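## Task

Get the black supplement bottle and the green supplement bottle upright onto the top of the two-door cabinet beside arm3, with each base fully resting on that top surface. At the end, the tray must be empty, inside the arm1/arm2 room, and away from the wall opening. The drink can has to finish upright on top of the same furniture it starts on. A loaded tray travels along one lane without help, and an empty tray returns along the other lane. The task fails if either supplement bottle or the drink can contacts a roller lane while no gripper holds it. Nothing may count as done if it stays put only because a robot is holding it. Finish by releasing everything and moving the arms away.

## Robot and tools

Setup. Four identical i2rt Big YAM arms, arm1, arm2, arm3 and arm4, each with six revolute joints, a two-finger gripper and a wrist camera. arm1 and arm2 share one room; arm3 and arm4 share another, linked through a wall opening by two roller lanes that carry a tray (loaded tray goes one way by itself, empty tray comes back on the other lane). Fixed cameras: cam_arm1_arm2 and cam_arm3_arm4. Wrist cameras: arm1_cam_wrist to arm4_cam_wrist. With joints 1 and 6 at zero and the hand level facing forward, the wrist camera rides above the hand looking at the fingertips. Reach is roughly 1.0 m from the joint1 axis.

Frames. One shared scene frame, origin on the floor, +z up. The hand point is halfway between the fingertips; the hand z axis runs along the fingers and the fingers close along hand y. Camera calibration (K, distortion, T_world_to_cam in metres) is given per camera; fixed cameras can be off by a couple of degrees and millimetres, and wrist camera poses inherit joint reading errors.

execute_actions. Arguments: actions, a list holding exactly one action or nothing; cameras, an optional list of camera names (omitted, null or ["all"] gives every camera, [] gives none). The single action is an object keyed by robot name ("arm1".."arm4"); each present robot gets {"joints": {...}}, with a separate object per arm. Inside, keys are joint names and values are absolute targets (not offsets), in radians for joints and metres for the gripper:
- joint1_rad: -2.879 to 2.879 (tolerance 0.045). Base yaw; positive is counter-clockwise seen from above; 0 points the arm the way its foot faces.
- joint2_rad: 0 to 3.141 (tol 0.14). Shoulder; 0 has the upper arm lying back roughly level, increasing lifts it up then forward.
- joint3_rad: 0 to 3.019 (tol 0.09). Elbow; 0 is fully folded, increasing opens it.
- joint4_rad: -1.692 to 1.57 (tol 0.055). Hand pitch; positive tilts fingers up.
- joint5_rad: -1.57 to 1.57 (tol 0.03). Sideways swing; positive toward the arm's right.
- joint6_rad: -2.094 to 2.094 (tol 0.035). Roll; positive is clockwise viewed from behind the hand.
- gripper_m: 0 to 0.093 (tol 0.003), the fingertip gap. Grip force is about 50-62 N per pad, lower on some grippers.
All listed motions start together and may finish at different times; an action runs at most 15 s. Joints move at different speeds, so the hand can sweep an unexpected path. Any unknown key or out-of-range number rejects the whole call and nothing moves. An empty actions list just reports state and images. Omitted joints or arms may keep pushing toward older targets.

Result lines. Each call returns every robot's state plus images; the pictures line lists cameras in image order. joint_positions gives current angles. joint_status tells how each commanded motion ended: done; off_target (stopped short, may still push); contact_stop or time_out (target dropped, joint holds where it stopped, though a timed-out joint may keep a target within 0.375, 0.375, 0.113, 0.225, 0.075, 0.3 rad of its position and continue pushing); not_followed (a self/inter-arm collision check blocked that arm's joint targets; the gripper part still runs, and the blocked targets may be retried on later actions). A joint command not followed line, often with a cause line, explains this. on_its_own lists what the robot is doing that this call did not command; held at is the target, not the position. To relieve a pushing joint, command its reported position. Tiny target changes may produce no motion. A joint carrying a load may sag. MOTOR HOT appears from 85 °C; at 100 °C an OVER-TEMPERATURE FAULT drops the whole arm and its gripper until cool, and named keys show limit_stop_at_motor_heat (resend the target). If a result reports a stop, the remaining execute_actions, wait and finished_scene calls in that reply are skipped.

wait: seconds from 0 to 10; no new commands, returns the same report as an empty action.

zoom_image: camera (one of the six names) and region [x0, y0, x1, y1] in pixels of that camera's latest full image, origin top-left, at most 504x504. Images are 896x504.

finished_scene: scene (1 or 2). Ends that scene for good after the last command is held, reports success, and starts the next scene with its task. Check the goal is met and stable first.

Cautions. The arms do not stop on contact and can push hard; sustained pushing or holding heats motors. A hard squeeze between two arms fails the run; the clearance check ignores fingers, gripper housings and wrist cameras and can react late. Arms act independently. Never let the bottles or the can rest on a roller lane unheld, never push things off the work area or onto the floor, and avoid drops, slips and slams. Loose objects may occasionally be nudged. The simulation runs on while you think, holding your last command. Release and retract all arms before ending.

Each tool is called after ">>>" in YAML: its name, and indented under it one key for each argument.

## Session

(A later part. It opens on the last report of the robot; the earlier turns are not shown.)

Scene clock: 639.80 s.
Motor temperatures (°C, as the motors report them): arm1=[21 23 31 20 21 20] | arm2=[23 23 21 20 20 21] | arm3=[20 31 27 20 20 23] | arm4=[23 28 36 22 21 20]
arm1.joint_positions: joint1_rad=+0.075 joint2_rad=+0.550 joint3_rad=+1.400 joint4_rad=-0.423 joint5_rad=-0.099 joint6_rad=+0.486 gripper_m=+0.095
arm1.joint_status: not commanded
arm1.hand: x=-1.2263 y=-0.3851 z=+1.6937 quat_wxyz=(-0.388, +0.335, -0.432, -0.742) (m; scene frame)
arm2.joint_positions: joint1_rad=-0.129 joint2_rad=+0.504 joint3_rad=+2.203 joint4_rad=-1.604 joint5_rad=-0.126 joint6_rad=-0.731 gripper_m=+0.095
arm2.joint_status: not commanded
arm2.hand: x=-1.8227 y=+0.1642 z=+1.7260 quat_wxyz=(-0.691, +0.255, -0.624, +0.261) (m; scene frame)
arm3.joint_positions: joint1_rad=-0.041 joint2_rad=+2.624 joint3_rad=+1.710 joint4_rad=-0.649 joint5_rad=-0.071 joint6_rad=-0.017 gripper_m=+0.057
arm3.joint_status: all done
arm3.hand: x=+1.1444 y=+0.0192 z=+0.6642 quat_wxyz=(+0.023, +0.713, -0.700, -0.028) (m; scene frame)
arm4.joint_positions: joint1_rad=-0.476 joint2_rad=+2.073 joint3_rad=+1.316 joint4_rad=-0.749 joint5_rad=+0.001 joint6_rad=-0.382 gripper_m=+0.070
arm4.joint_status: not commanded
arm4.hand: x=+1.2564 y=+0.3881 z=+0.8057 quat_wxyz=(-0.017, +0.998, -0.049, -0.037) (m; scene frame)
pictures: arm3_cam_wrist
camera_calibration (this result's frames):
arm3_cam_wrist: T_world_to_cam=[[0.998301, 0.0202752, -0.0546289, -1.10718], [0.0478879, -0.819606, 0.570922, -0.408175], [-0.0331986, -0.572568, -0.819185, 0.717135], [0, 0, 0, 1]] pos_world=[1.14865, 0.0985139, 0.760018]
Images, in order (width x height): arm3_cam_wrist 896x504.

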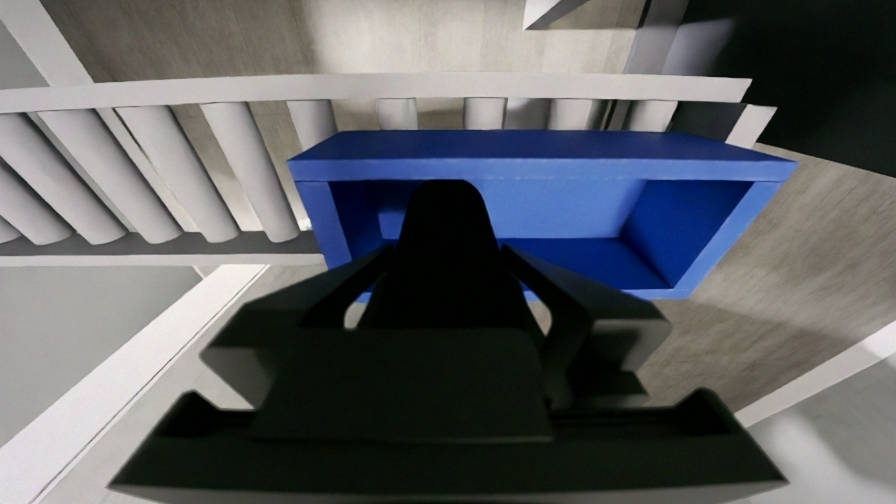

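>>> execute_actions:
  actions:
    - {"arm3": {"joints": {"joint2_rad": 2.165, "joint3_rad": 1.652}}}
  cameras: []

>>> execute_actions:
  actions:
    - {"arm3": {"joints": {"joint1_rad": 1.41, "joint3_rad": 1.626, "joint4_rad": -1.0, "joint5_rad": 0.003, "joint6_rad": 0.0}}, "arm4": {"joints": {"joint1_rad": -0.36, "joint6_rad": 0.165}}}
  cameras: ["cam_arm3_arm4", "arm3_cam_wrist"]

Scene clock: 683.43 s.
Motor temperatures (°C, as the motors report them): arm1=[21 23 31 21 21 20] | arm2=[23 23 21 20 20 21] | arm3=[20 31 27 20 20 23] | arm4=[23 28 36 22 21 20]
arm1.joint_positions: joint1_rad=+0.075 joint2_rad=+0.550 joint3_rad=+1.400 joint4_rad=-0.423 joint5_rad=-0.099 joint6_rad=+0.486 gripper_m=+0.095
arm1.joint_status: not commanded
arm1.hand: x=-1.2263 y=-0.3851 z=+1.6937 quat_wxyz=(-0.388, +0.335, -0.432, -0.742) (m; scene frame)
arm2.joint_positions: joint1_rad=-0.129 joint2_rad=+0.504 joint3_rad=+2.203 joint4_rad=-1.604 joint5_rad=-0.126 joint6_rad=-0.731 gripper_m=+0.095
arm2.joint_status: not commanded
arm2.hand: x=-1.8227 y=+0.1642 z=+1.7260 quat_wxyz=(-0.691, +0.255, -0.624, +0.261) (m; scene frame)
arm3.joint_positions: joint1_rad=-0.041 joint2_rad=+2.198 joint3_rad=+1.632 joint4_rad=-0.654 joint5_rad=-0.071 joint6_rad=-0.017 gripper_m=+0.057
arm3.joint_status: all done
arm3.hand: x=+1.1446 y=+0.1058 z=+0.9149 quat_wxyz=(-0.099, +0.706, -0.685, -0.147) (m; scene frame)
arm4.joint_positions: joint1_rad=-0.476 joint2_rad=+2.073 joint3_rad=+1.316 joint4_rad=-0.749 joint5_rad=+0.001 joint6_rad=-0.382 gripper_m=+0.070
arm4.joint_status: not commanded
arm4.hand: x=+1.2564 y=+0.3881 z=+0.8057 quat_wxyz=(-0.017, +0.998, -0.049, -0.037) (m; scene frame)
pictures: none
No camera images: the call's "cameras" was empty. Leave "cameras" out to get every camera's image.

Scene clock: 685.20 s.
Motor temperatures (°C, as the motors report them): arm1=[21 23 31 21 21 20] | arm2=[23 23 21 20 20 21] | arm3=[20 31 27 20 20 23] | arm4=[23 28 36 22 21 20]
arm1.joint_positions: joint1_rad=+0.075 joint2_rad=+0.550 joint3_rad=+1.400 joint4_rad=-0.423 joint5_rad=-0.099 joint6_rad=+0.486 gripper_m=+0.095
arm1.joint_status: not commanded
arm1.hand: x=-1.2263 y=-0.3851 z=+1.6937 quat_wxyz=(-0.388, +0.335, -0.432, -0.742) (m; scene frame)
arm2.joint_positions: joint1_rad=-0.129 joint2_rad=+0.504 joint3_rad=+2.203 joint4_rad=-1.604 joint5_rad=-0.126 joint6_rad=-0.731 gripper_m=+0.095
arm2.joint_status: not commanded
arm2.hand: x=-1.8227 y=+0.1642 z=+1.7260 quat_wxyz=(-0.691, +0.255, -0.624, +0.261) (m; scene frame)
arm3.joint_positions: joint1_rad=+1.419 joint2_rad=+2.198 joint3_rad=+1.620 joint4_rad=-0.992 joint5_rad=+0.001 joint6_rad=-0.008 gripper_m=+0.057
arm3.joint_status: all done
arm3.hand: x=+0.5415 y=-0.5313 z=+0.8971 quat_wxyz=(+0.000, +0.999, -0.051, -0.001) (m; scene frame)
arm4.joint_positions: joint1_rad=-0.350 joint2_rad=+2.073 joint3_rad=+1.316 joint4_rad=-0.749 joint5_rad=+0.000 joint6_rad=+0.156 gripper_m=+0.070
arm4.joint_status: all done
arm4.hand: x=+1.2278 y=+0.3237 z=+0.8057 quat_wxyz=(-0.004, +0.967, -0.252, -0.040) (m; scene frame)
pictures: arm3_cam_wrist, cam_arm3_arm4
camera_calibration (this result's frames):
arm3_cam_wrist: T_world_to_cam=[[0.099573, 0.994891, 0.016662, 0.45915], [0.811427, -0.0908803, 0.577345, -0.995579], [0.575909, -0.043968, -0.81633, 0.52117], [0, 0, 0, 1]] pos_world=[0.461974, -0.524367, 0.992589]
Images, in order (width x height): arm3_cam_wrist 896x504, cam_arm3_arm4 896x504.

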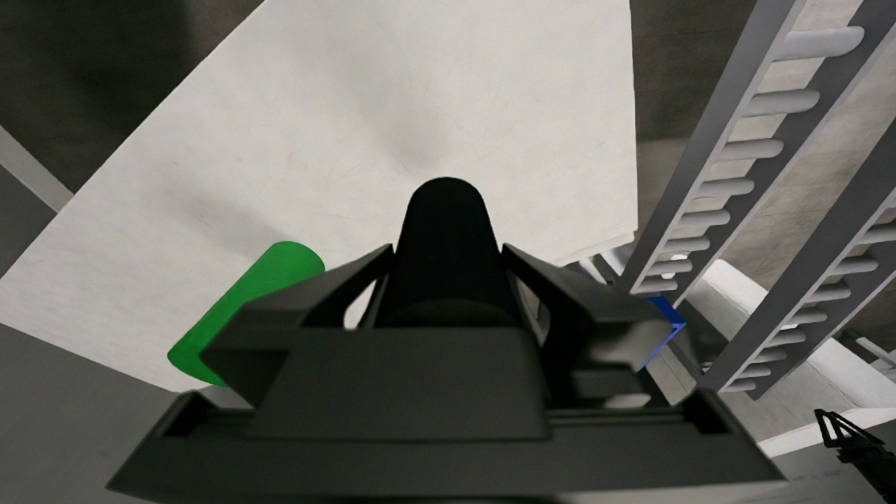

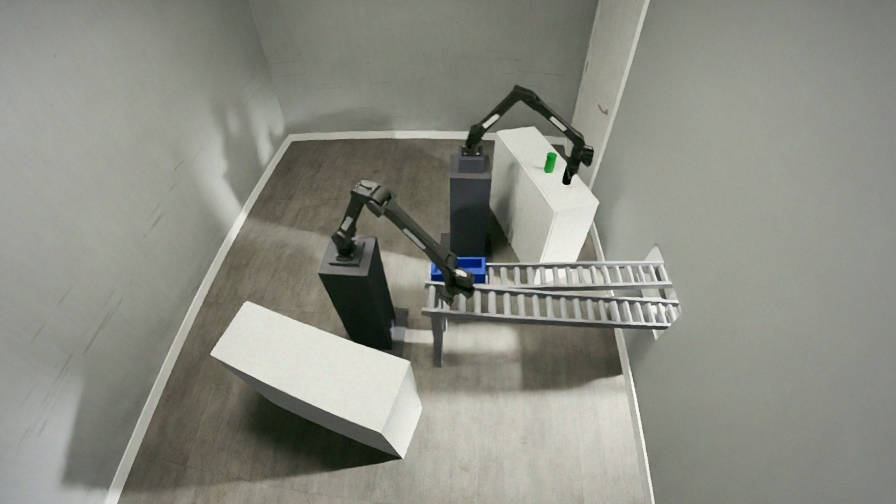

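>>> execute_actions:
  actions: []

Scene clock: 712.17 s.
Motor temperatures (°C, as the motors report them): arm1=[21 23 31 21 21 20] | arm2=[23 23 21 20 20 21] | arm3=[20 32 27 20 20 23] | arm4=[23 28 36 22 21 20]
arm1.joint_positions: joint1_rad=+0.075 joint2_rad=+0.550 joint3_rad=+1.400 joint4_rad=-0.423 joint5_rad=-0.099 joint6_rad=+0.486 gripper_m=+0.095
arm1.joint_status: not commanded
arm1.hand: x=-1.2263 y=-0.3851 z=+1.6937 quat_wxyz=(-0.388, +0.335, -0.432, -0.742) (m; scene frame)
arm2.joint_positions: joint1_rad=-0.129 joint2_rad=+0.504 joint3_rad=+2.203 joint4_rad=-1.604 joint5_rad=-0.126 joint6_rad=-0.731 gripper_m=+0.095
arm2.joint_status: not commanded
arm2.hand: x=-1.8227 y=+0.1642 z=+1.7260 quat_wxyz=(-0.691, +0.255, -0.624, +0.261) (m; scene frame)
arm3.joint_positions: joint1_rad=+1.419 joint2_rad=+2.198 joint3_rad=+1.620 joint4_rad=-0.992 joint5_rad=+0.001 joint6_rad=-0.008 gripper_m=+0.057
arm3.joint_status: all done
arm3.hand: x=+0.5415 y=-0.5313 z=+0.8971 quat_wxyz=(+0.000, +0.999, -0.051, -0.001) (m; scene frame)
arm4.joint_positions: joint1_rad=-0.350 joint2_rad=+2.073 joint3_rad=+1.316 joint4_rad=-0.749 joint5_rad=+0.000 joint6_rad=+0.156 gripper_m=+0.070
arm4.joint_status: all done
arm4.hand: x=+1.2278 y=+0.3237 z=+0.8057 quat_wxyz=(-0.004, +0.967, -0.252, -0.040) (m; scene frame)
pictures: arm1_cam_wrist, arm2_cam_wrist, arm3_cam_wrist, arm4_cam_wrist, cam_arm1_arm2, cam_arm3_arm4
camera_calibration (this result's frames):
arm1_cam_wrist: T_world_to_cam=[[0.86142, 0.336458, -0.380462, 1.83487], [-0.288072, -0.293277, -0.911594, 1.08298], [-0.418294, 0.894866, -0.15571, 0.221188], [0, 0, 0, 1]] pos_world=[-1.1761, -0.49768, 1.71978]
arm2_cam_wrist: T_world_to_cam=[[-0.0171536, -0.731424, 0.681707, -1.08521], [-0.530081, -0.57145, -0.626465, 0.213988], [0.847774, -0.372106, -0.377912, 2.38157], [0, 0, 0, 1]] pos_world=[-1.92422, 0.214732, 1.77388]
arm3_cam_wrist: T_world_to_cam=[[0.099573, 0.994891, 0.016662, 0.45915], [0.811427, -0.0908803, 0.577345, -0.995579], [0.575909, -0.043968, -0.81633, 0.52117], [0, 0, 0, 1]] pos_world=[0.461974, -0.524367, 0.992589]
arm4_cam_wrist: T_world_to_cam=[[0.478711, 0.877625, -0.0246932, -0.852864], [0.755035, -0.397164, 0.521713, -1.21213], [0.448061, -0.268394, -0.852764, 0.352478], [0, 0, 0, 1]] pos_world=[1.16555, 0.361683, 0.911905]
Images, in order (width x height): arm1_cam_wrist 896x504, arm2_cam_wrist 896x504, arm3_cam_wrist 896x504, arm4_cam_wrist 896x504, cam_arm1_arm2 896x504, cam_arm3_arm4 896x504.

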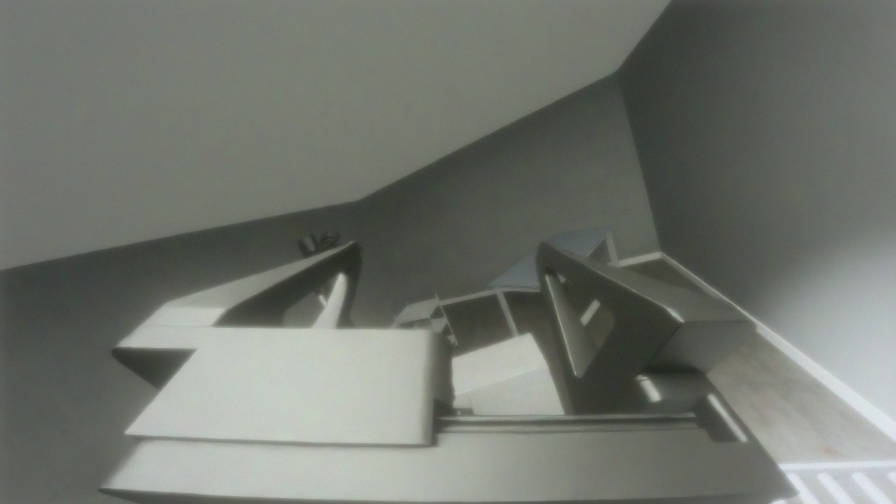

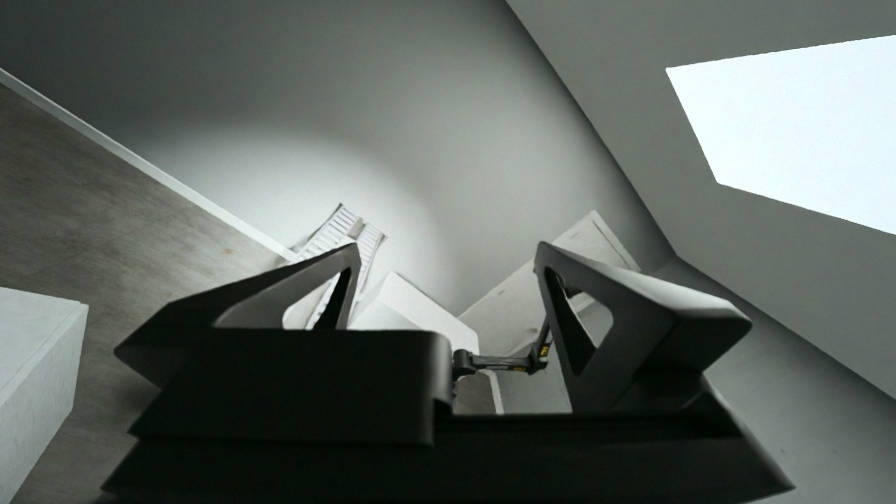

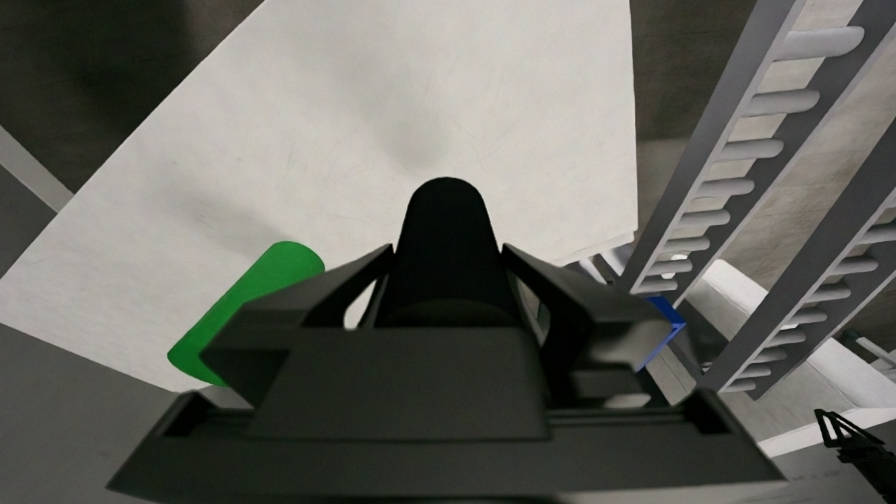

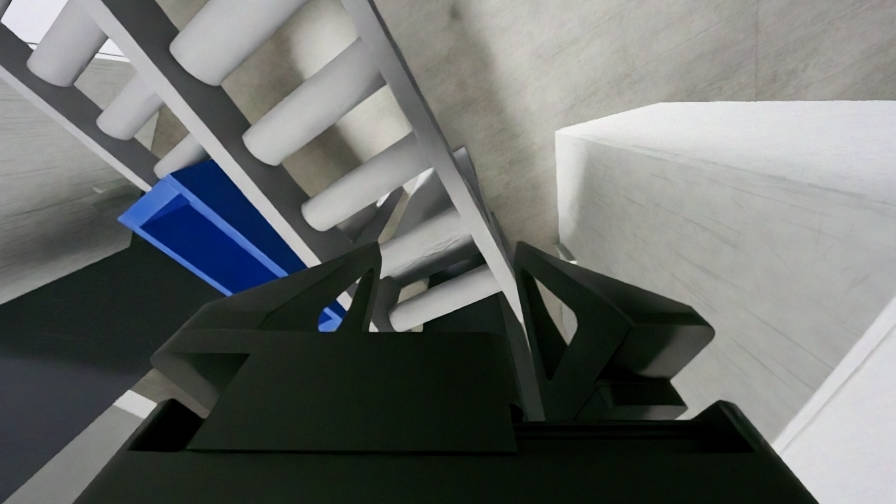

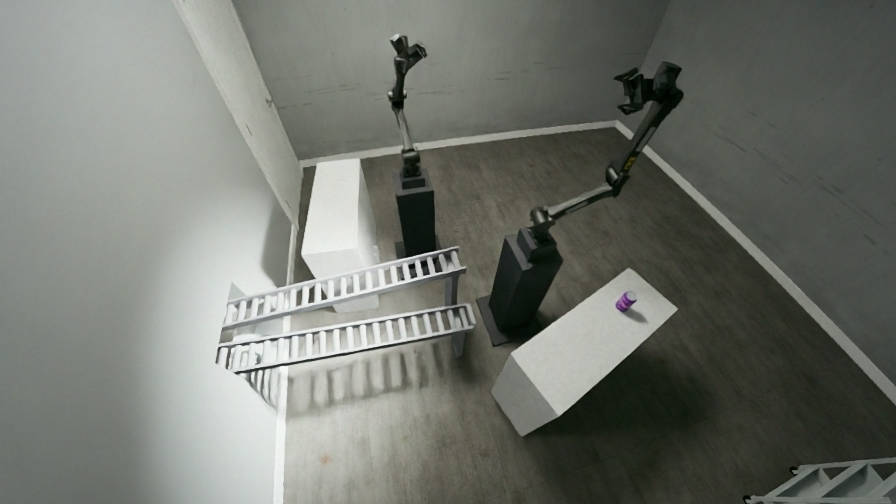

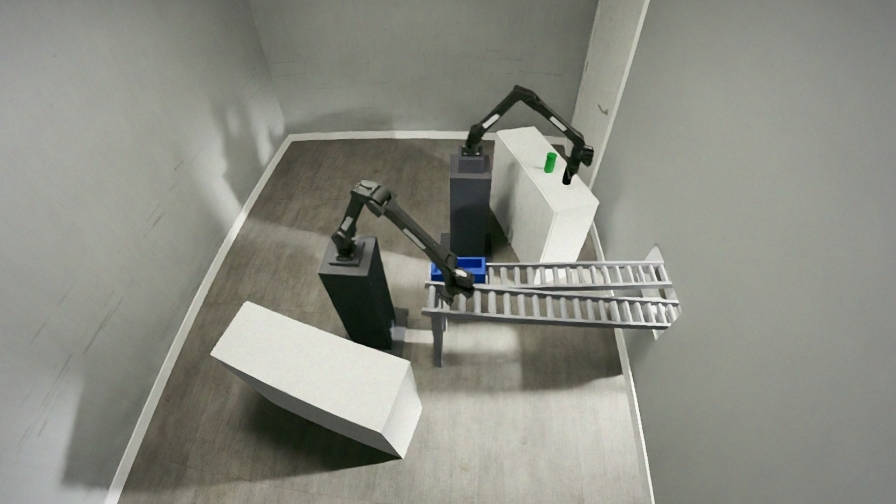

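>>> execute_actions:
  actions:
    - {"arm3":{"joints":{"joint2_rad":2.258,"joint3_rad":1.626,"joint4_rad":-0.897}},"arm4":{"joints":{"joint1_rad":0.165,"joint2_rad":2.18,"joint3_rad":1.405,"joint4_rad":-0.368,"joint6_rad":0.178,"gripper_m":0.065}}}
  cameras: ["arm3_cam_wrist","arm4_cam_wrist","cam_arm3_arm4"]

Scene clock: 752.63 s.
Motor temperatures (°C, as the motors report them): arm1=[21 23 31 21 21 20] | arm2=[23 23 21 20 20 21] | arm3=[20 32 27 20 20 23] | arm4=[23 29 36 22 21 20]
arm1.joint_positions: joint1_rad=+0.075 joint2_rad=+0.550 joint3_rad=+1.400 joint4_rad=-0.423 joint5_rad=-0.099 joint6_rad=+0.486 gripper_m=+0.095
arm1.joint_status: not commanded
arm1.hand: x=-1.2263 y=-0.3851 z=+1.6937 quat_wxyz=(-0.388, +0.335, -0.432, -0.742) (m; scene frame)
arm2.joint_positions: joint1_rad=-0.129 joint2_rad=+0.504 joint3_rad=+2.203 joint4_rad=-1.604 joint5_rad=-0.126 joint6_rad=-0.731 gripper_m=+0.095
arm2.joint_status: not commanded
arm2.hand: x=-1.8227 y=+0.1642 z=+1.7260 quat_wxyz=(-0.691, +0.255, -0.624, +0.261) (m; scene frame)
arm3.joint_positions: joint1_rad=+1.419 joint2_rad=+2.287 joint3_rad=+1.611 joint4_rad=-0.904 joint5_rad=+0.001 joint6_rad=-0.008 gripper_m=+0.057
arm3.joint_status: all done
arm3.hand: x=+0.5436 y=-0.5316 z=+0.8410 quat_wxyz=(+0.000, +0.999, -0.051, +0.005) (m; scene frame)
arm4.joint_positions: joint1_rad=+0.157 joint2_rad=+2.173 joint3_rad=+1.380 joint4_rad=-0.379 joint5_rad=-0.001 joint6_rad=+0.170 gripper_m=+0.065
arm4.joint_status: all done
arm4.hand: x=+1.1023 y=+0.0307 z=+0.7888 quat_wxyz=(+0.030, +0.979, -0.007, -0.202) (m; scene frame)
pictures: arm3_cam_wrist, arm4_cam_wrist, cam_arm3_arm4
camera_calibration (this result's frames):
arm3_cam_wrist: T_world_to_cam=[[0.0993807, 0.994912, 0.0165485, 0.460402], [0.805253, -0.0901834, 0.586033, -0.968477], [0.584544, -0.0449146, -0.810118, 0.463767], [0, 0, 0, 1]] pos_world=[0.463021, -0.52457, 0.935647]
arm4_cam_wrist: T_world_to_cam=[[-0.0108545, 0.997474, -0.0701995, 0.0358581], [0.975546, 0.025976, 0.218254, -1.24165], [0.219527, -0.0661138, -0.973364, 0.656476], [0, 0, 0, 1]] pos_world=[1.06756, 0.0398877, 0.912503]
Images, in order (width x height): arm3_cam_wrist 896x504, arm4_cam_wrist 896x504, cam_arm3_arm4 896x504.

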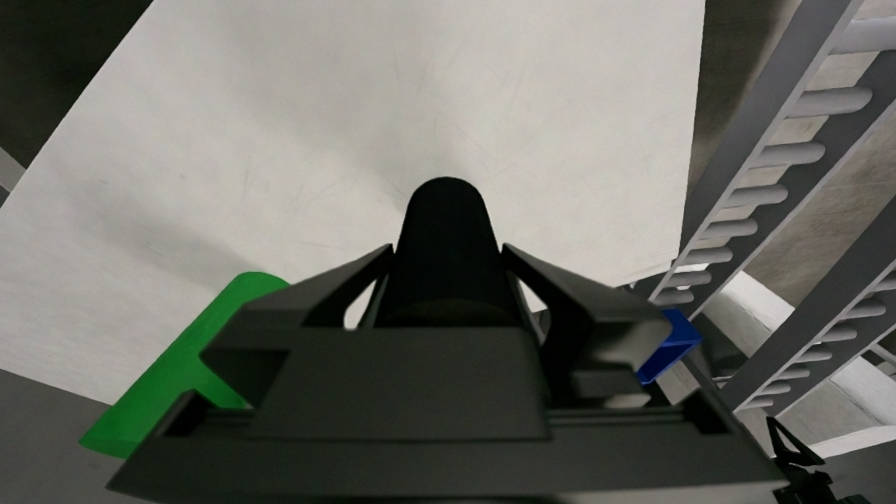

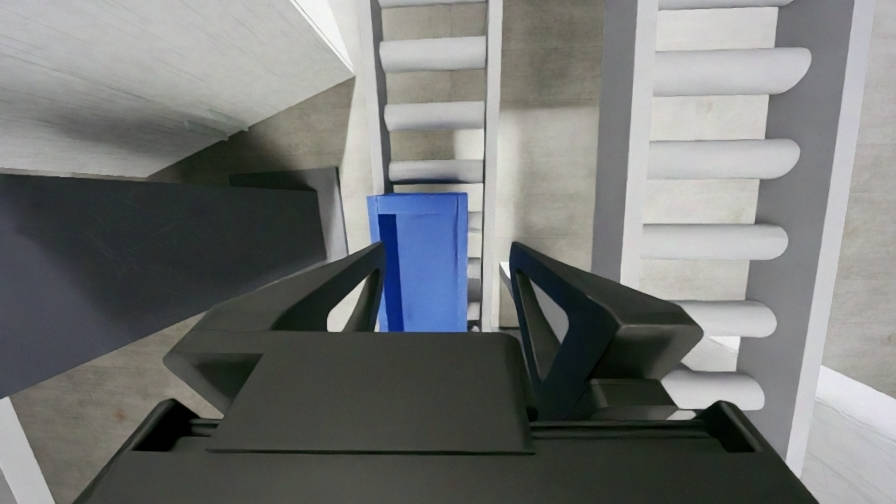

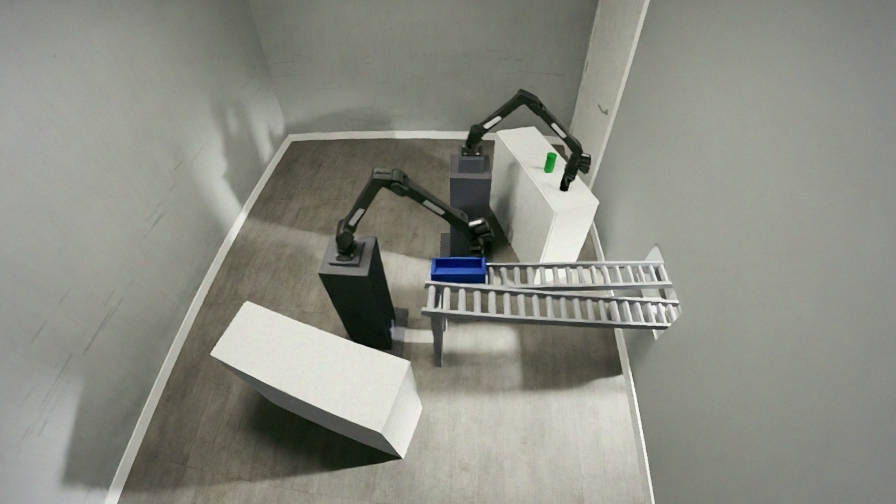

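>>> zoom_image:
  camera: "arm4_cam_wrist"
  region: [350, 170, 550, 340]

Region (350, 170, 550, 340) of arm4_cam_wrist's 896x504 image, scaled by 2.520, with more detail than that image has; it fills the top 428 rows of this view, and the rest is white.

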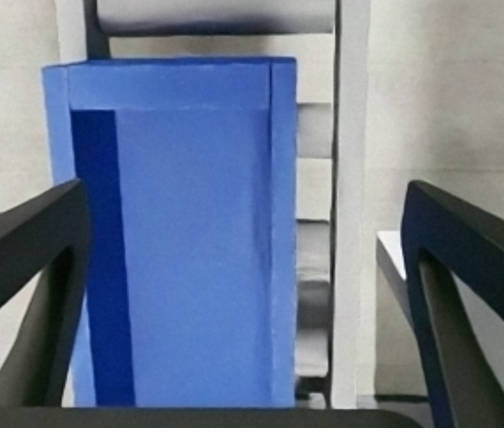

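>>> execute_actions:
  actions:
    - {"arm3":{"joints":{"joint2_rad":2.272}},"arm4":{"joints":{"joint1_rad":0.183,"joint2_rad":2.525}}}
  cameras: ["arm3_cam_wrist","arm4_cam_wrist","cam_arm3_arm4"]

Scene clock: 772.07 s.
Motor temperatures (°C, as the motors report them): arm1=[21 23 31 21 21 20] | arm2=[23 23 21 20 20 21] | arm3=[20 32 28 20 20 23] | arm4=[23 29 37 22 21 20]
arm1.joint_positions: joint1_rad=+0.075 joint2_rad=+0.550 joint3_rad=+1.400 joint4_rad=-0.423 joint5_rad=-0.099 joint6_rad=+0.486 gripper_m=+0.095
arm1.joint_status: not commanded
arm1.hand: x=-1.2263 y=-0.3851 z=+1.6937 quat_wxyz=(-0.388, +0.335, -0.432, -0.742) (m; scene frame)
arm2.joint_positions: joint1_rad=-0.129 joint2_rad=+0.504 joint3_rad=+2.203 joint4_rad=-1.604 joint5_rad=-0.126 joint6_rad=-0.731 gripper_m=+0.095
arm2.joint_status: not commanded
arm2.hand: x=-1.8227 y=+0.1642 z=+1.7260 quat_wxyz=(-0.691, +0.255, -0.624, +0.261) (m; scene frame)
arm3.joint_positions: joint1_rad=+1.419 joint2_rad=+2.287 joint3_rad=+1.611 joint4_rad=-0.904 joint5_rad=+0.001 joint6_rad=-0.008 gripper_m=+0.057
arm3.joint_status: all done
arm3.hand: x=+0.5436 y=-0.5316 z=+0.8410 quat_wxyz=(+0.000, +0.999, -0.051, +0.005) (m; scene frame)
arm4.joint_positions: joint1_rad=+0.175 joint2_rad=+2.536 joint3_rad=+1.386 joint4_rad=-0.370 joint5_rad=-0.001 joint6_rad=+0.170 gripper_m=+0.065
arm4.joint_status: all done
arm4.hand: x=+1.2144 y=+0.0399 z=+0.5784 quat_wxyz=(+0.002, +0.999, +0.001, -0.032) (m; scene frame)
pictures: arm3_cam_wrist, arm4_cam_wrist, cam_arm3_arm4
camera_calibration (this result's frames):
arm3_cam_wrist: T_world_to_cam=[[0.0993807, 0.994912, 0.0165485, 0.460402], [0.805253, -0.0901834, 0.586033, -0.968477], [0.584544, -0.0449146, -0.810118, 0.463767], [0, 0, 0, 1]] pos_world=[0.463021, -0.52457, 0.935647]
arm4_cam_wrist: T_world_to_cam=[[-0.0107787, 0.999794, -0.0171862, -0.0177399], [0.845102, 0.0182953, 0.534292, -1.32939], [0.534497, -0.00876512, -0.845125, -0.031225], [0, 0, 0, 1]] pos_world=[1.13997, 0.0417842, 0.68359]
Images, in order (width x height): arm3_cam_wrist 896x504, arm4_cam_wrist 896x504, cam_arm3_arm4 896x504.

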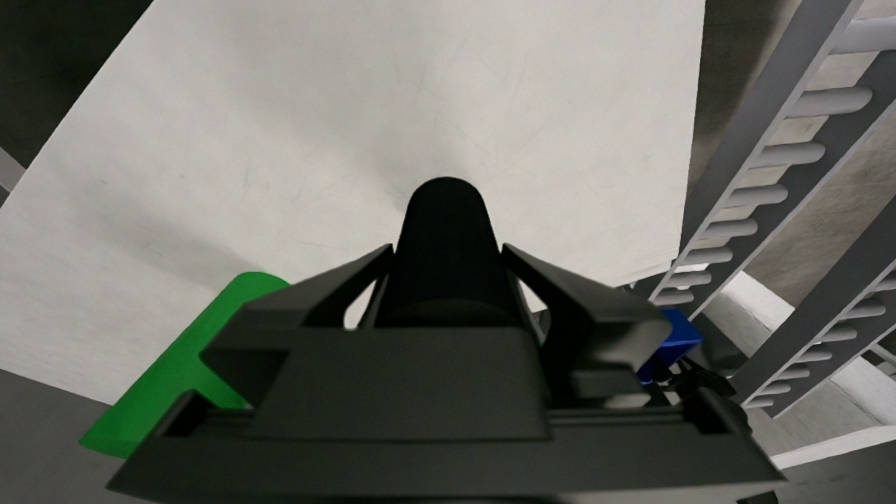

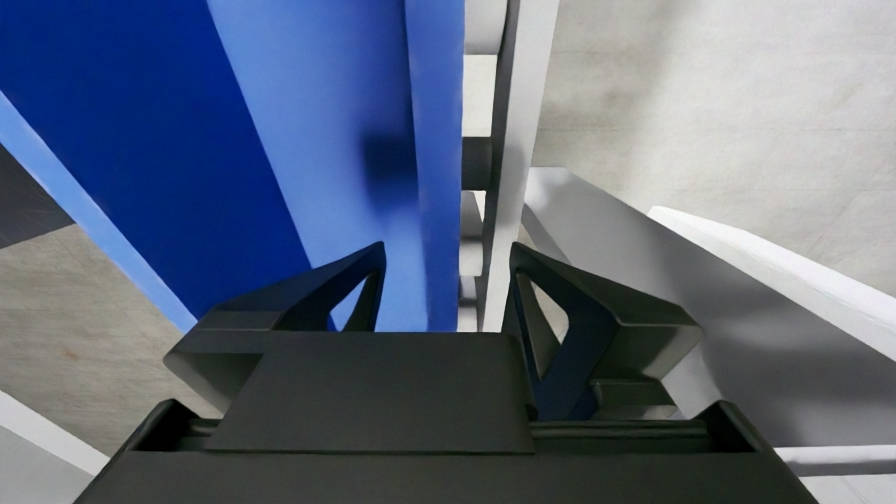

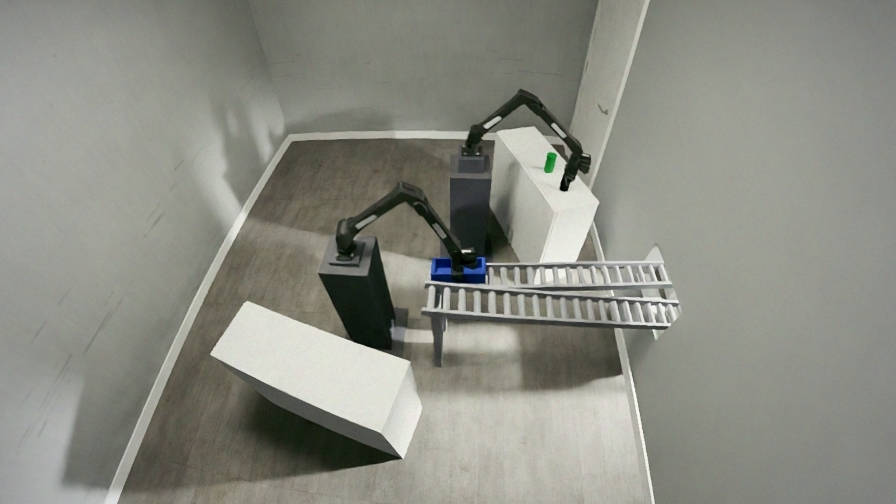

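>>> execute_actions:
  actions:
    - {"arm3":{"joints":{"joint2_rad":2.286}},"arm4":{"joints":{"gripper_m":0.0}}}
  cameras: ["arm3_cam_wrist","arm4_cam_wrist"]

Scene clock: 776.27 s.
Motor temperatures (°C, as the motors report them): arm1=[21 23 31 21 21 20] | arm2=[23 23 21 20 20 21] | arm3=[20 32 28 20 20 23] | arm4=[23 29 37 22 21 20]
arm1.joint_positions: joint1_rad=+0.075 joint2_rad=+0.550 joint3_rad=+1.400 joint4_rad=-0.423 joint5_rad=-0.099 joint6_rad=+0.486 gripper_m=+0.095
arm1.joint_status: not commanded
arm1.hand: x=-1.2263 y=-0.3851 z=+1.6937 quat_wxyz=(-0.388, +0.335, -0.432, -0.742) (m; scene frame)
arm2.joint_positions: joint1_rad=-0.129 joint2_rad=+0.504 joint3_rad=+2.203 joint4_rad=-1.604 joint5_rad=-0.126 joint6_rad=-0.731 gripper_m=+0.095
arm2.joint_status: not commanded
arm2.hand: x=-1.8227 y=+0.1642 z=+1.7260 quat_wxyz=(-0.691, +0.255, -0.624, +0.261) (m; scene frame)
arm3.joint_positions: joint1_rad=+1.419 joint2_rad=+2.293 joint3_rad=+1.611 joint4_rad=-0.904 joint5_rad=+0.001 joint6_rad=-0.008 gripper_m=+0.057
arm3.joint_status: all done
arm3.hand: x=+0.5448 y=-0.5318 z=+0.8379 quat_wxyz=(+0.001, +0.999, -0.051, +0.007) (m; scene frame)
arm4.joint_positions: joint1_rad=+0.175 joint2_rad=+2.536 joint3_rad=+1.386 joint4_rad=-0.370 joint5_rad=+0.000 joint6_rad=+0.170 gripper_m=+0.011
arm4.joint_status: gripper_m off_target (ended at +0.011, target +0.000)
arm4.hand: x=+1.2143 y=+0.0401 z=+0.5785 quat_wxyz=(+0.001, +0.999, +0.001, -0.033) (m; scene frame)
pictures: arm3_cam_wrist, arm4_cam_wrist
camera_calibration (this result's frames):
arm3_cam_wrist: T_world_to_cam=[[0.0992918, 0.994922, 0.0164952, 0.460571], [0.802355, -0.0898565, 0.590044, -0.969209], [0.58853, -0.0453516, -0.807202, 0.455634], [0, 0, 0, 1]] pos_world=[0.463764, -0.524658, 0.932068]
arm4_cam_wrist: T_world_to_cam=[[-0.010708, 0.999814, -0.0160591, -0.0186727], [0.845207, 0.0176317, 0.534147, -1.32939], [0.534331, -0.00785364, -0.845239, -0.0309738], [0, 0, 0, 1]] pos_world=[1.13996, 0.0418653, 0.683608]
Images, in order (width x height): arm3_cam_wrist 896x504, arm4_cam_wrist 896x504.

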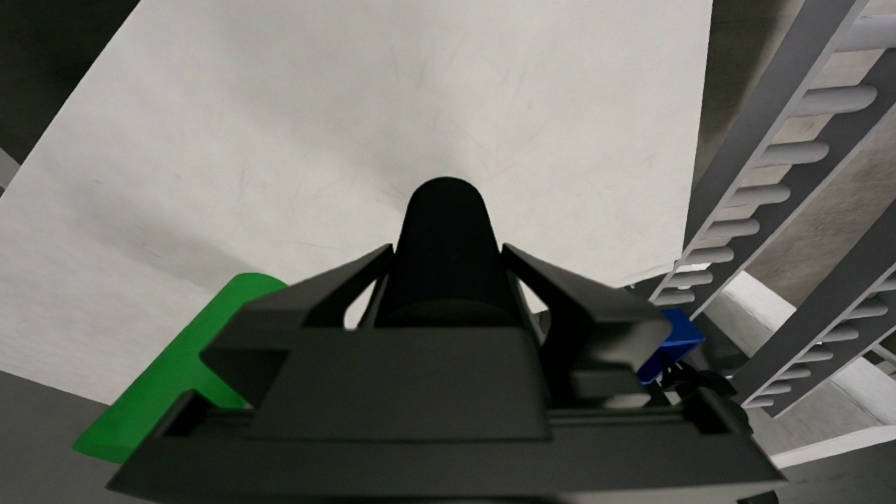

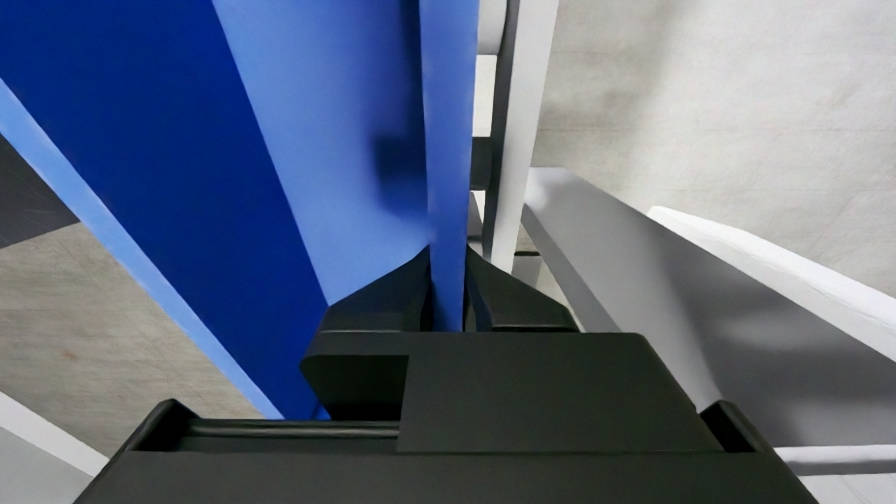

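>>> execute_actions:
  actions:
    - {"arm3":{"joints":{"gripper_m":0.093}},"arm4":{"joints":{"joint2_rad":2.165,"joint3_rad":1.615,"joint4_rad":-1.073}}}
  cameras: ["arm3_cam_wrist","arm4_cam_wrist","cam_arm3_arm4"]

Scene clock: 809.77 s.
Motor temperatures (°C, as the motors report them): arm1=[21 23 31 21 21 20] | arm2=[23 23 21 20 20 21] | arm3=[20 32 28 20 20 23] | arm4=[23 30 35 22 21 20]
arm1.joint_positions: joint1_rad=+0.075 joint2_rad=+0.550 joint3_rad=+1.400 joint4_rad=-0.423 joint5_rad=-0.099 joint6_rad=+0.486 gripper_m=+0.095
arm1.joint_status: not commanded
arm1.hand: x=-1.2263 y=-0.3851 z=+1.6937 quat_wxyz=(-0.388, +0.335, -0.432, -0.742) (m; scene frame)
arm2.joint_positions: joint1_rad=-0.129 joint2_rad=+0.504 joint3_rad=+2.203 joint4_rad=-1.604 joint5_rad=-0.126 joint6_rad=-0.731 gripper_m=+0.095
arm2.joint_status: not commanded
arm2.hand: x=-1.8227 y=+0.1642 z=+1.7260 quat_wxyz=(-0.691, +0.255, -0.624, +0.261) (m; scene frame)
arm3.joint_positions: joint1_rad=+1.419 joint2_rad=+2.293 joint3_rad=+1.611 joint4_rad=-0.904 joint5_rad=+0.001 joint6_rad=-0.008 gripper_m=+0.093
arm3.joint_status: all done
arm3.hand: x=+0.5448 y=-0.5318 z=+0.8379 quat_wxyz=(+0.001, +0.999, -0.051, +0.007) (m; scene frame)
arm4.joint_positions: joint1_rad=+0.175 joint2_rad=+2.181 joint3_rad=+1.600 joint4_rad=-1.068 joint5_rad=+0.003 joint6_rad=+0.171 gripper_m=+0.011
arm4.joint_status: all done
arm4.hand: x=+1.1648 y=+0.0300 z=+0.8302 quat_wxyz=(-0.011, +0.999, +0.000, +0.031) (m; scene frame)
pictures: arm3_cam_wrist, arm4_cam_wrist, cam_arm3_arm4
camera_calibration (this result's frames):
arm3_cam_wrist: T_world_to_cam=[[0.0992918, 0.994922, 0.0164952, 0.460571], [0.802355, -0.0898565, 0.590044, -0.969209], [0.58853, -0.0453516, -0.807202, 0.455634], [0, 0, 0, 1]] pos_world=[0.463764, -0.524658, 0.932068]
arm4_cam_wrist: T_world_to_cam=[[-0.00836476, 0.999931, 0.00823645, -0.027975], [0.770611, 0.00119692, 0.637305, -1.42005], [0.637251, 0.011678, -0.770568, 0.0257151], [0, 0, 0, 1]] pos_world=[1.07769, 0.0293725, 0.925053]
Images, in order (width x height): arm3_cam_wrist 896x504, arm4_cam_wrist 896x504, cam_arm3_arm4 896x504.

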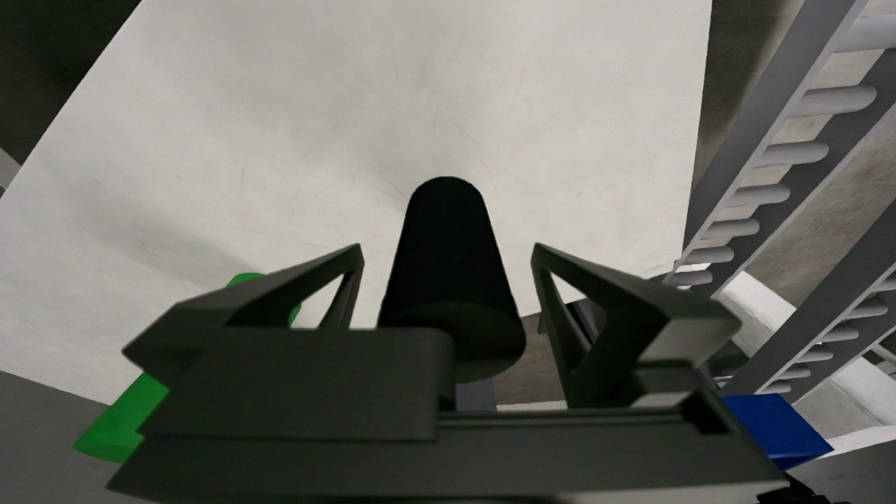

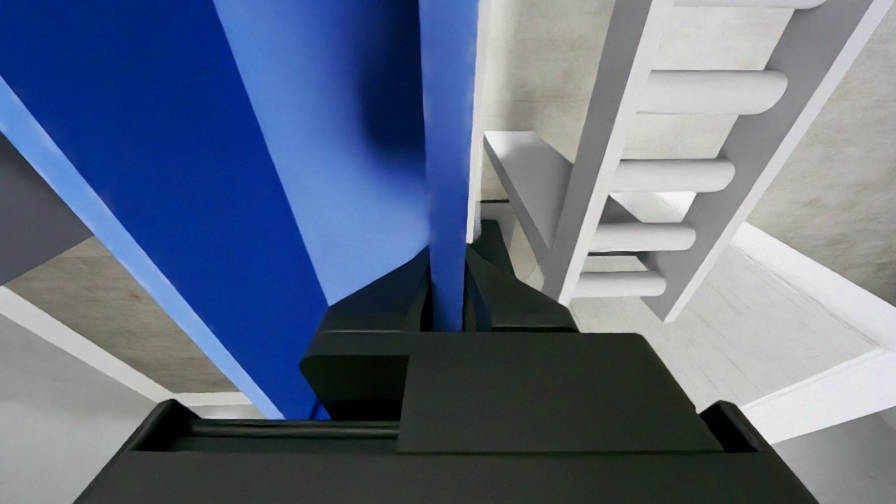

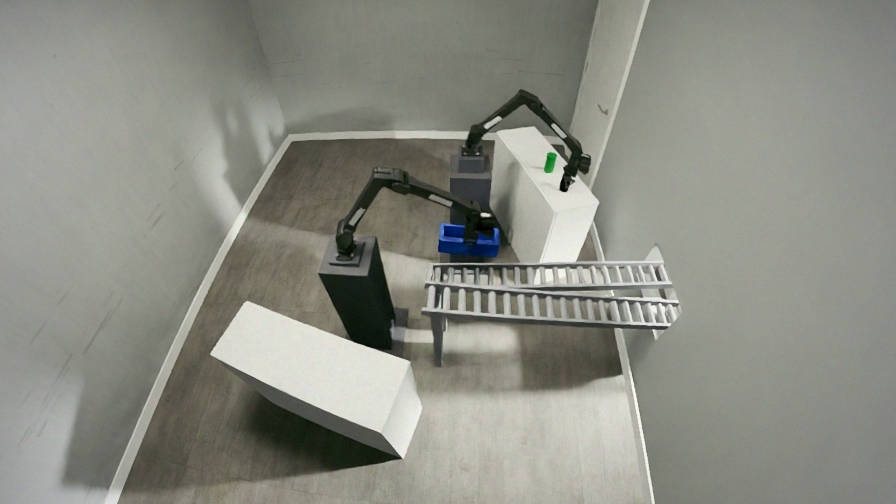

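>>> execute_actions:
  actions:
    - {"arm3":{"joints":{"joint2_rad":1.75}},"arm4":{"joints":{"joint1_rad":-0.284,"joint6_rad":-0.29}}}
  cameras: ["arm3_cam_wrist","arm4_cam_wrist","cam_arm3_arm4"]

Scene clock: 820.80 s.
Motor temperatures (°C, as the motors report them): arm1=[21 23 31 21 21 20] | arm2=[23 23 21 20 20 21] | arm3=[20 32 28 20 20 23] | arm4=[23 30 36 22 21 20]
arm1.joint_positions: joint1_rad=+0.075 joint2_rad=+0.550 joint3_rad=+1.400 joint4_rad=-0.423 joint5_rad=-0.099 joint6_rad=+0.486 gripper_m=+0.095
arm1.joint_status: not commanded
arm1.hand: x=-1.2263 y=-0.3851 z=+1.6937 quat_wxyz=(-0.388, +0.335, -0.432, -0.742) (m; scene frame)
arm2.joint_positions: joint1_rad=-0.129 joint2_rad=+0.504 joint3_rad=+2.203 joint4_rad=-1.604 joint5_rad=-0.126 joint6_rad=-0.731 gripper_m=+0.095
arm2.joint_status: not commanded
arm2.hand: x=-1.8227 y=+0.1642 z=+1.7260 quat_wxyz=(-0.691, +0.255, -0.624, +0.261) (m; scene frame)
arm3.joint_positions: joint1_rad=+1.419 joint2_rad=+1.770 joint3_rad=+1.609 joint4_rad=-0.902 joint5_rad=+0.001 joint6_rad=-0.008 gripper_m=+0.093
arm3.joint_status: all done
arm3.hand: x=+0.5012 y=-0.5264 z=+1.1668 quat_wxyz=(-0.015, +0.967, -0.050, -0.251) (m; scene frame)
arm4.joint_positions: joint1_rad=-0.273 joint2_rad=+2.181 joint3_rad=+1.600 joint4_rad=-1.068 joint5_rad=+0.002 joint6_rad=-0.281 gripper_m=+0.011
arm4.joint_status: all done
arm4.hand: x=+1.1791 y=+0.2934 z=+0.8315 quat_wxyz=(+0.007, +1.000, +0.002, +0.031) (m; scene frame)
pictures: arm3_cam_wrist, arm4_cam_wrist, cam_arm3_arm4
camera_calibration (this result's frames):
arm3_cam_wrist: T_world_to_cam=[[0.109667, 0.993777, 0.0194877, 0.44488], [0.98793, -0.111137, 0.107901, -0.669457], [0.109396, 0.00741933, -0.993971, 1.23288], [0, 0, 0, 1]] pos_world=[0.477717, -0.52566, 1.28901]
arm4_cam_wrist: T_world_to_cam=[[-0.0112671, 0.999539, -0.0281866, -0.257426], [0.771014, 0.0266334, 0.636261, -1.43934], [0.636719, -0.0145635, -0.770958, 0.0232212], [0, 0, 0, 1]] pos_world=[1.09206, 0.29598, 0.926441]
Images, in order (width x height): arm3_cam_wrist 896x504, arm4_cam_wrist 896x504, cam_arm3_arm4 896x504.

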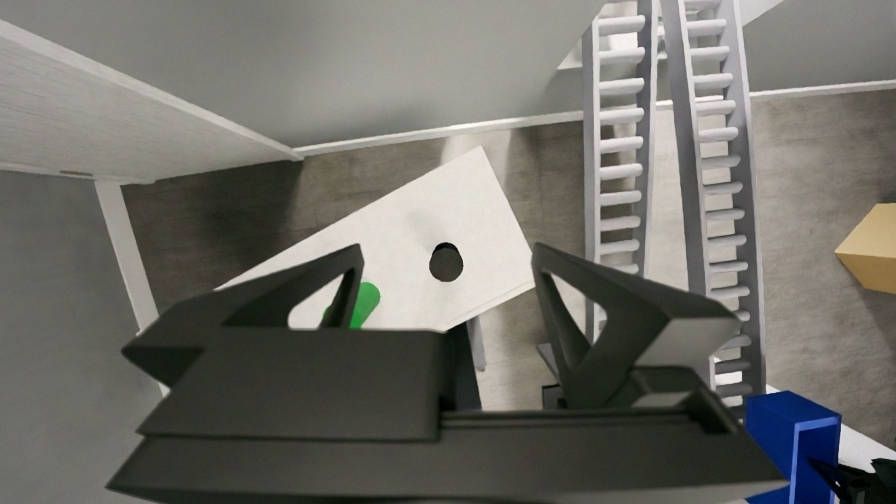

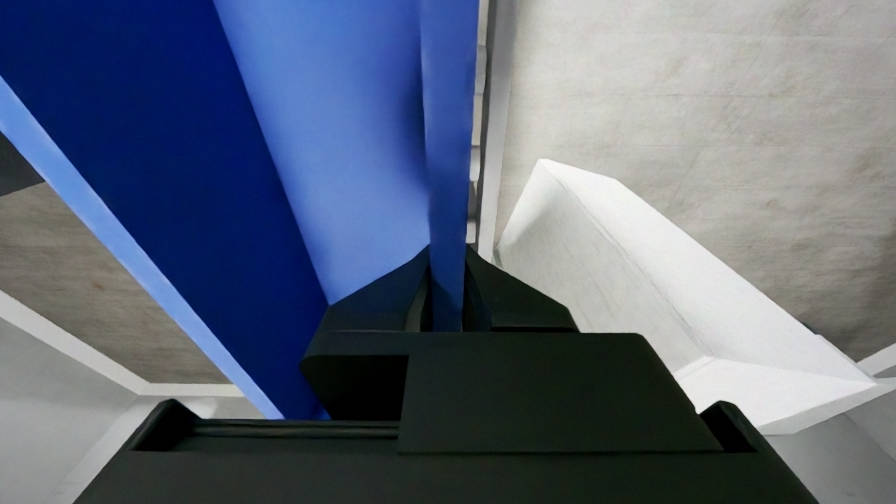

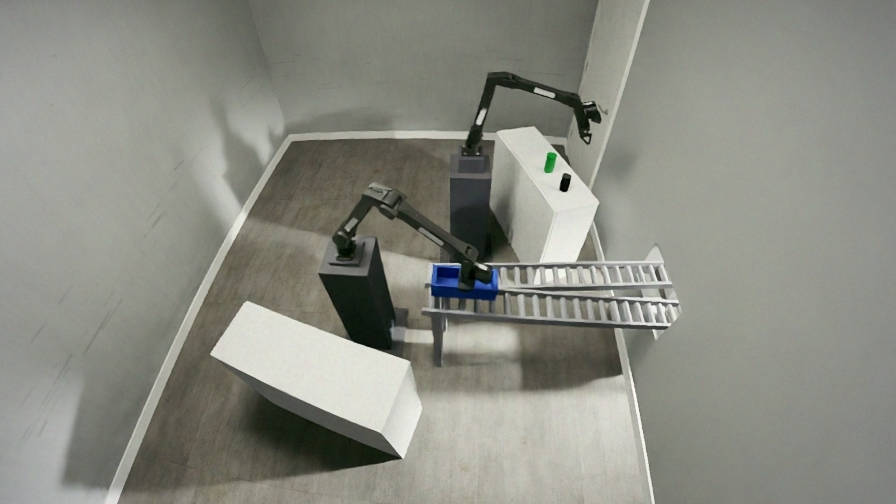

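Both bottles stand on the cabinet. Checking the tray's alignment with lane 2's rail.

>>> zoom_image:
  camera: "arm4_cam_wrist"
  region: [410, 0, 550, 280]

Region (410, 0, 550, 280) of arm4_cam_wrist's 896x504 image, scaled by 1.800, with more detail than that image has.

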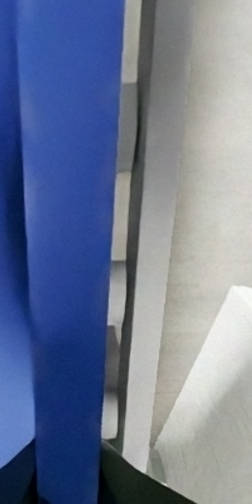

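>>> zoom_image:
  camera: "arm4_cam_wrist"
  region: [460, 20, 530, 130]

>>> zoom_image:
  camera: "cam_arm3_arm4"
  region: [410, 245, 530, 335]

Region (460, 20, 530, 130) of arm4_cam_wrist's 896x504 image, scaled by 4.582, with more detail than that image has; it fills the left 321 columns of this view, and the rest is white.

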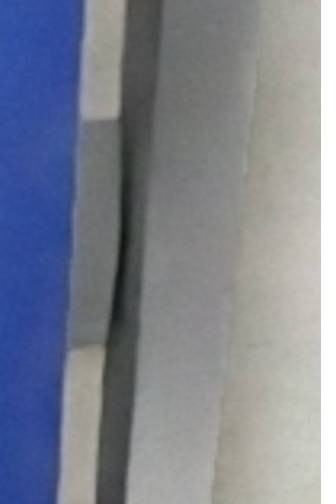

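Region (410, 245, 530, 335) of cam_arm3_arm4's 896x504 image, scaled by 4.200, with more detail than that image has; it fills the top 378 rows of this view, and the rest is white.

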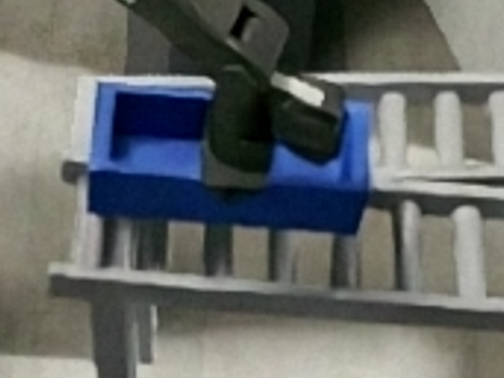

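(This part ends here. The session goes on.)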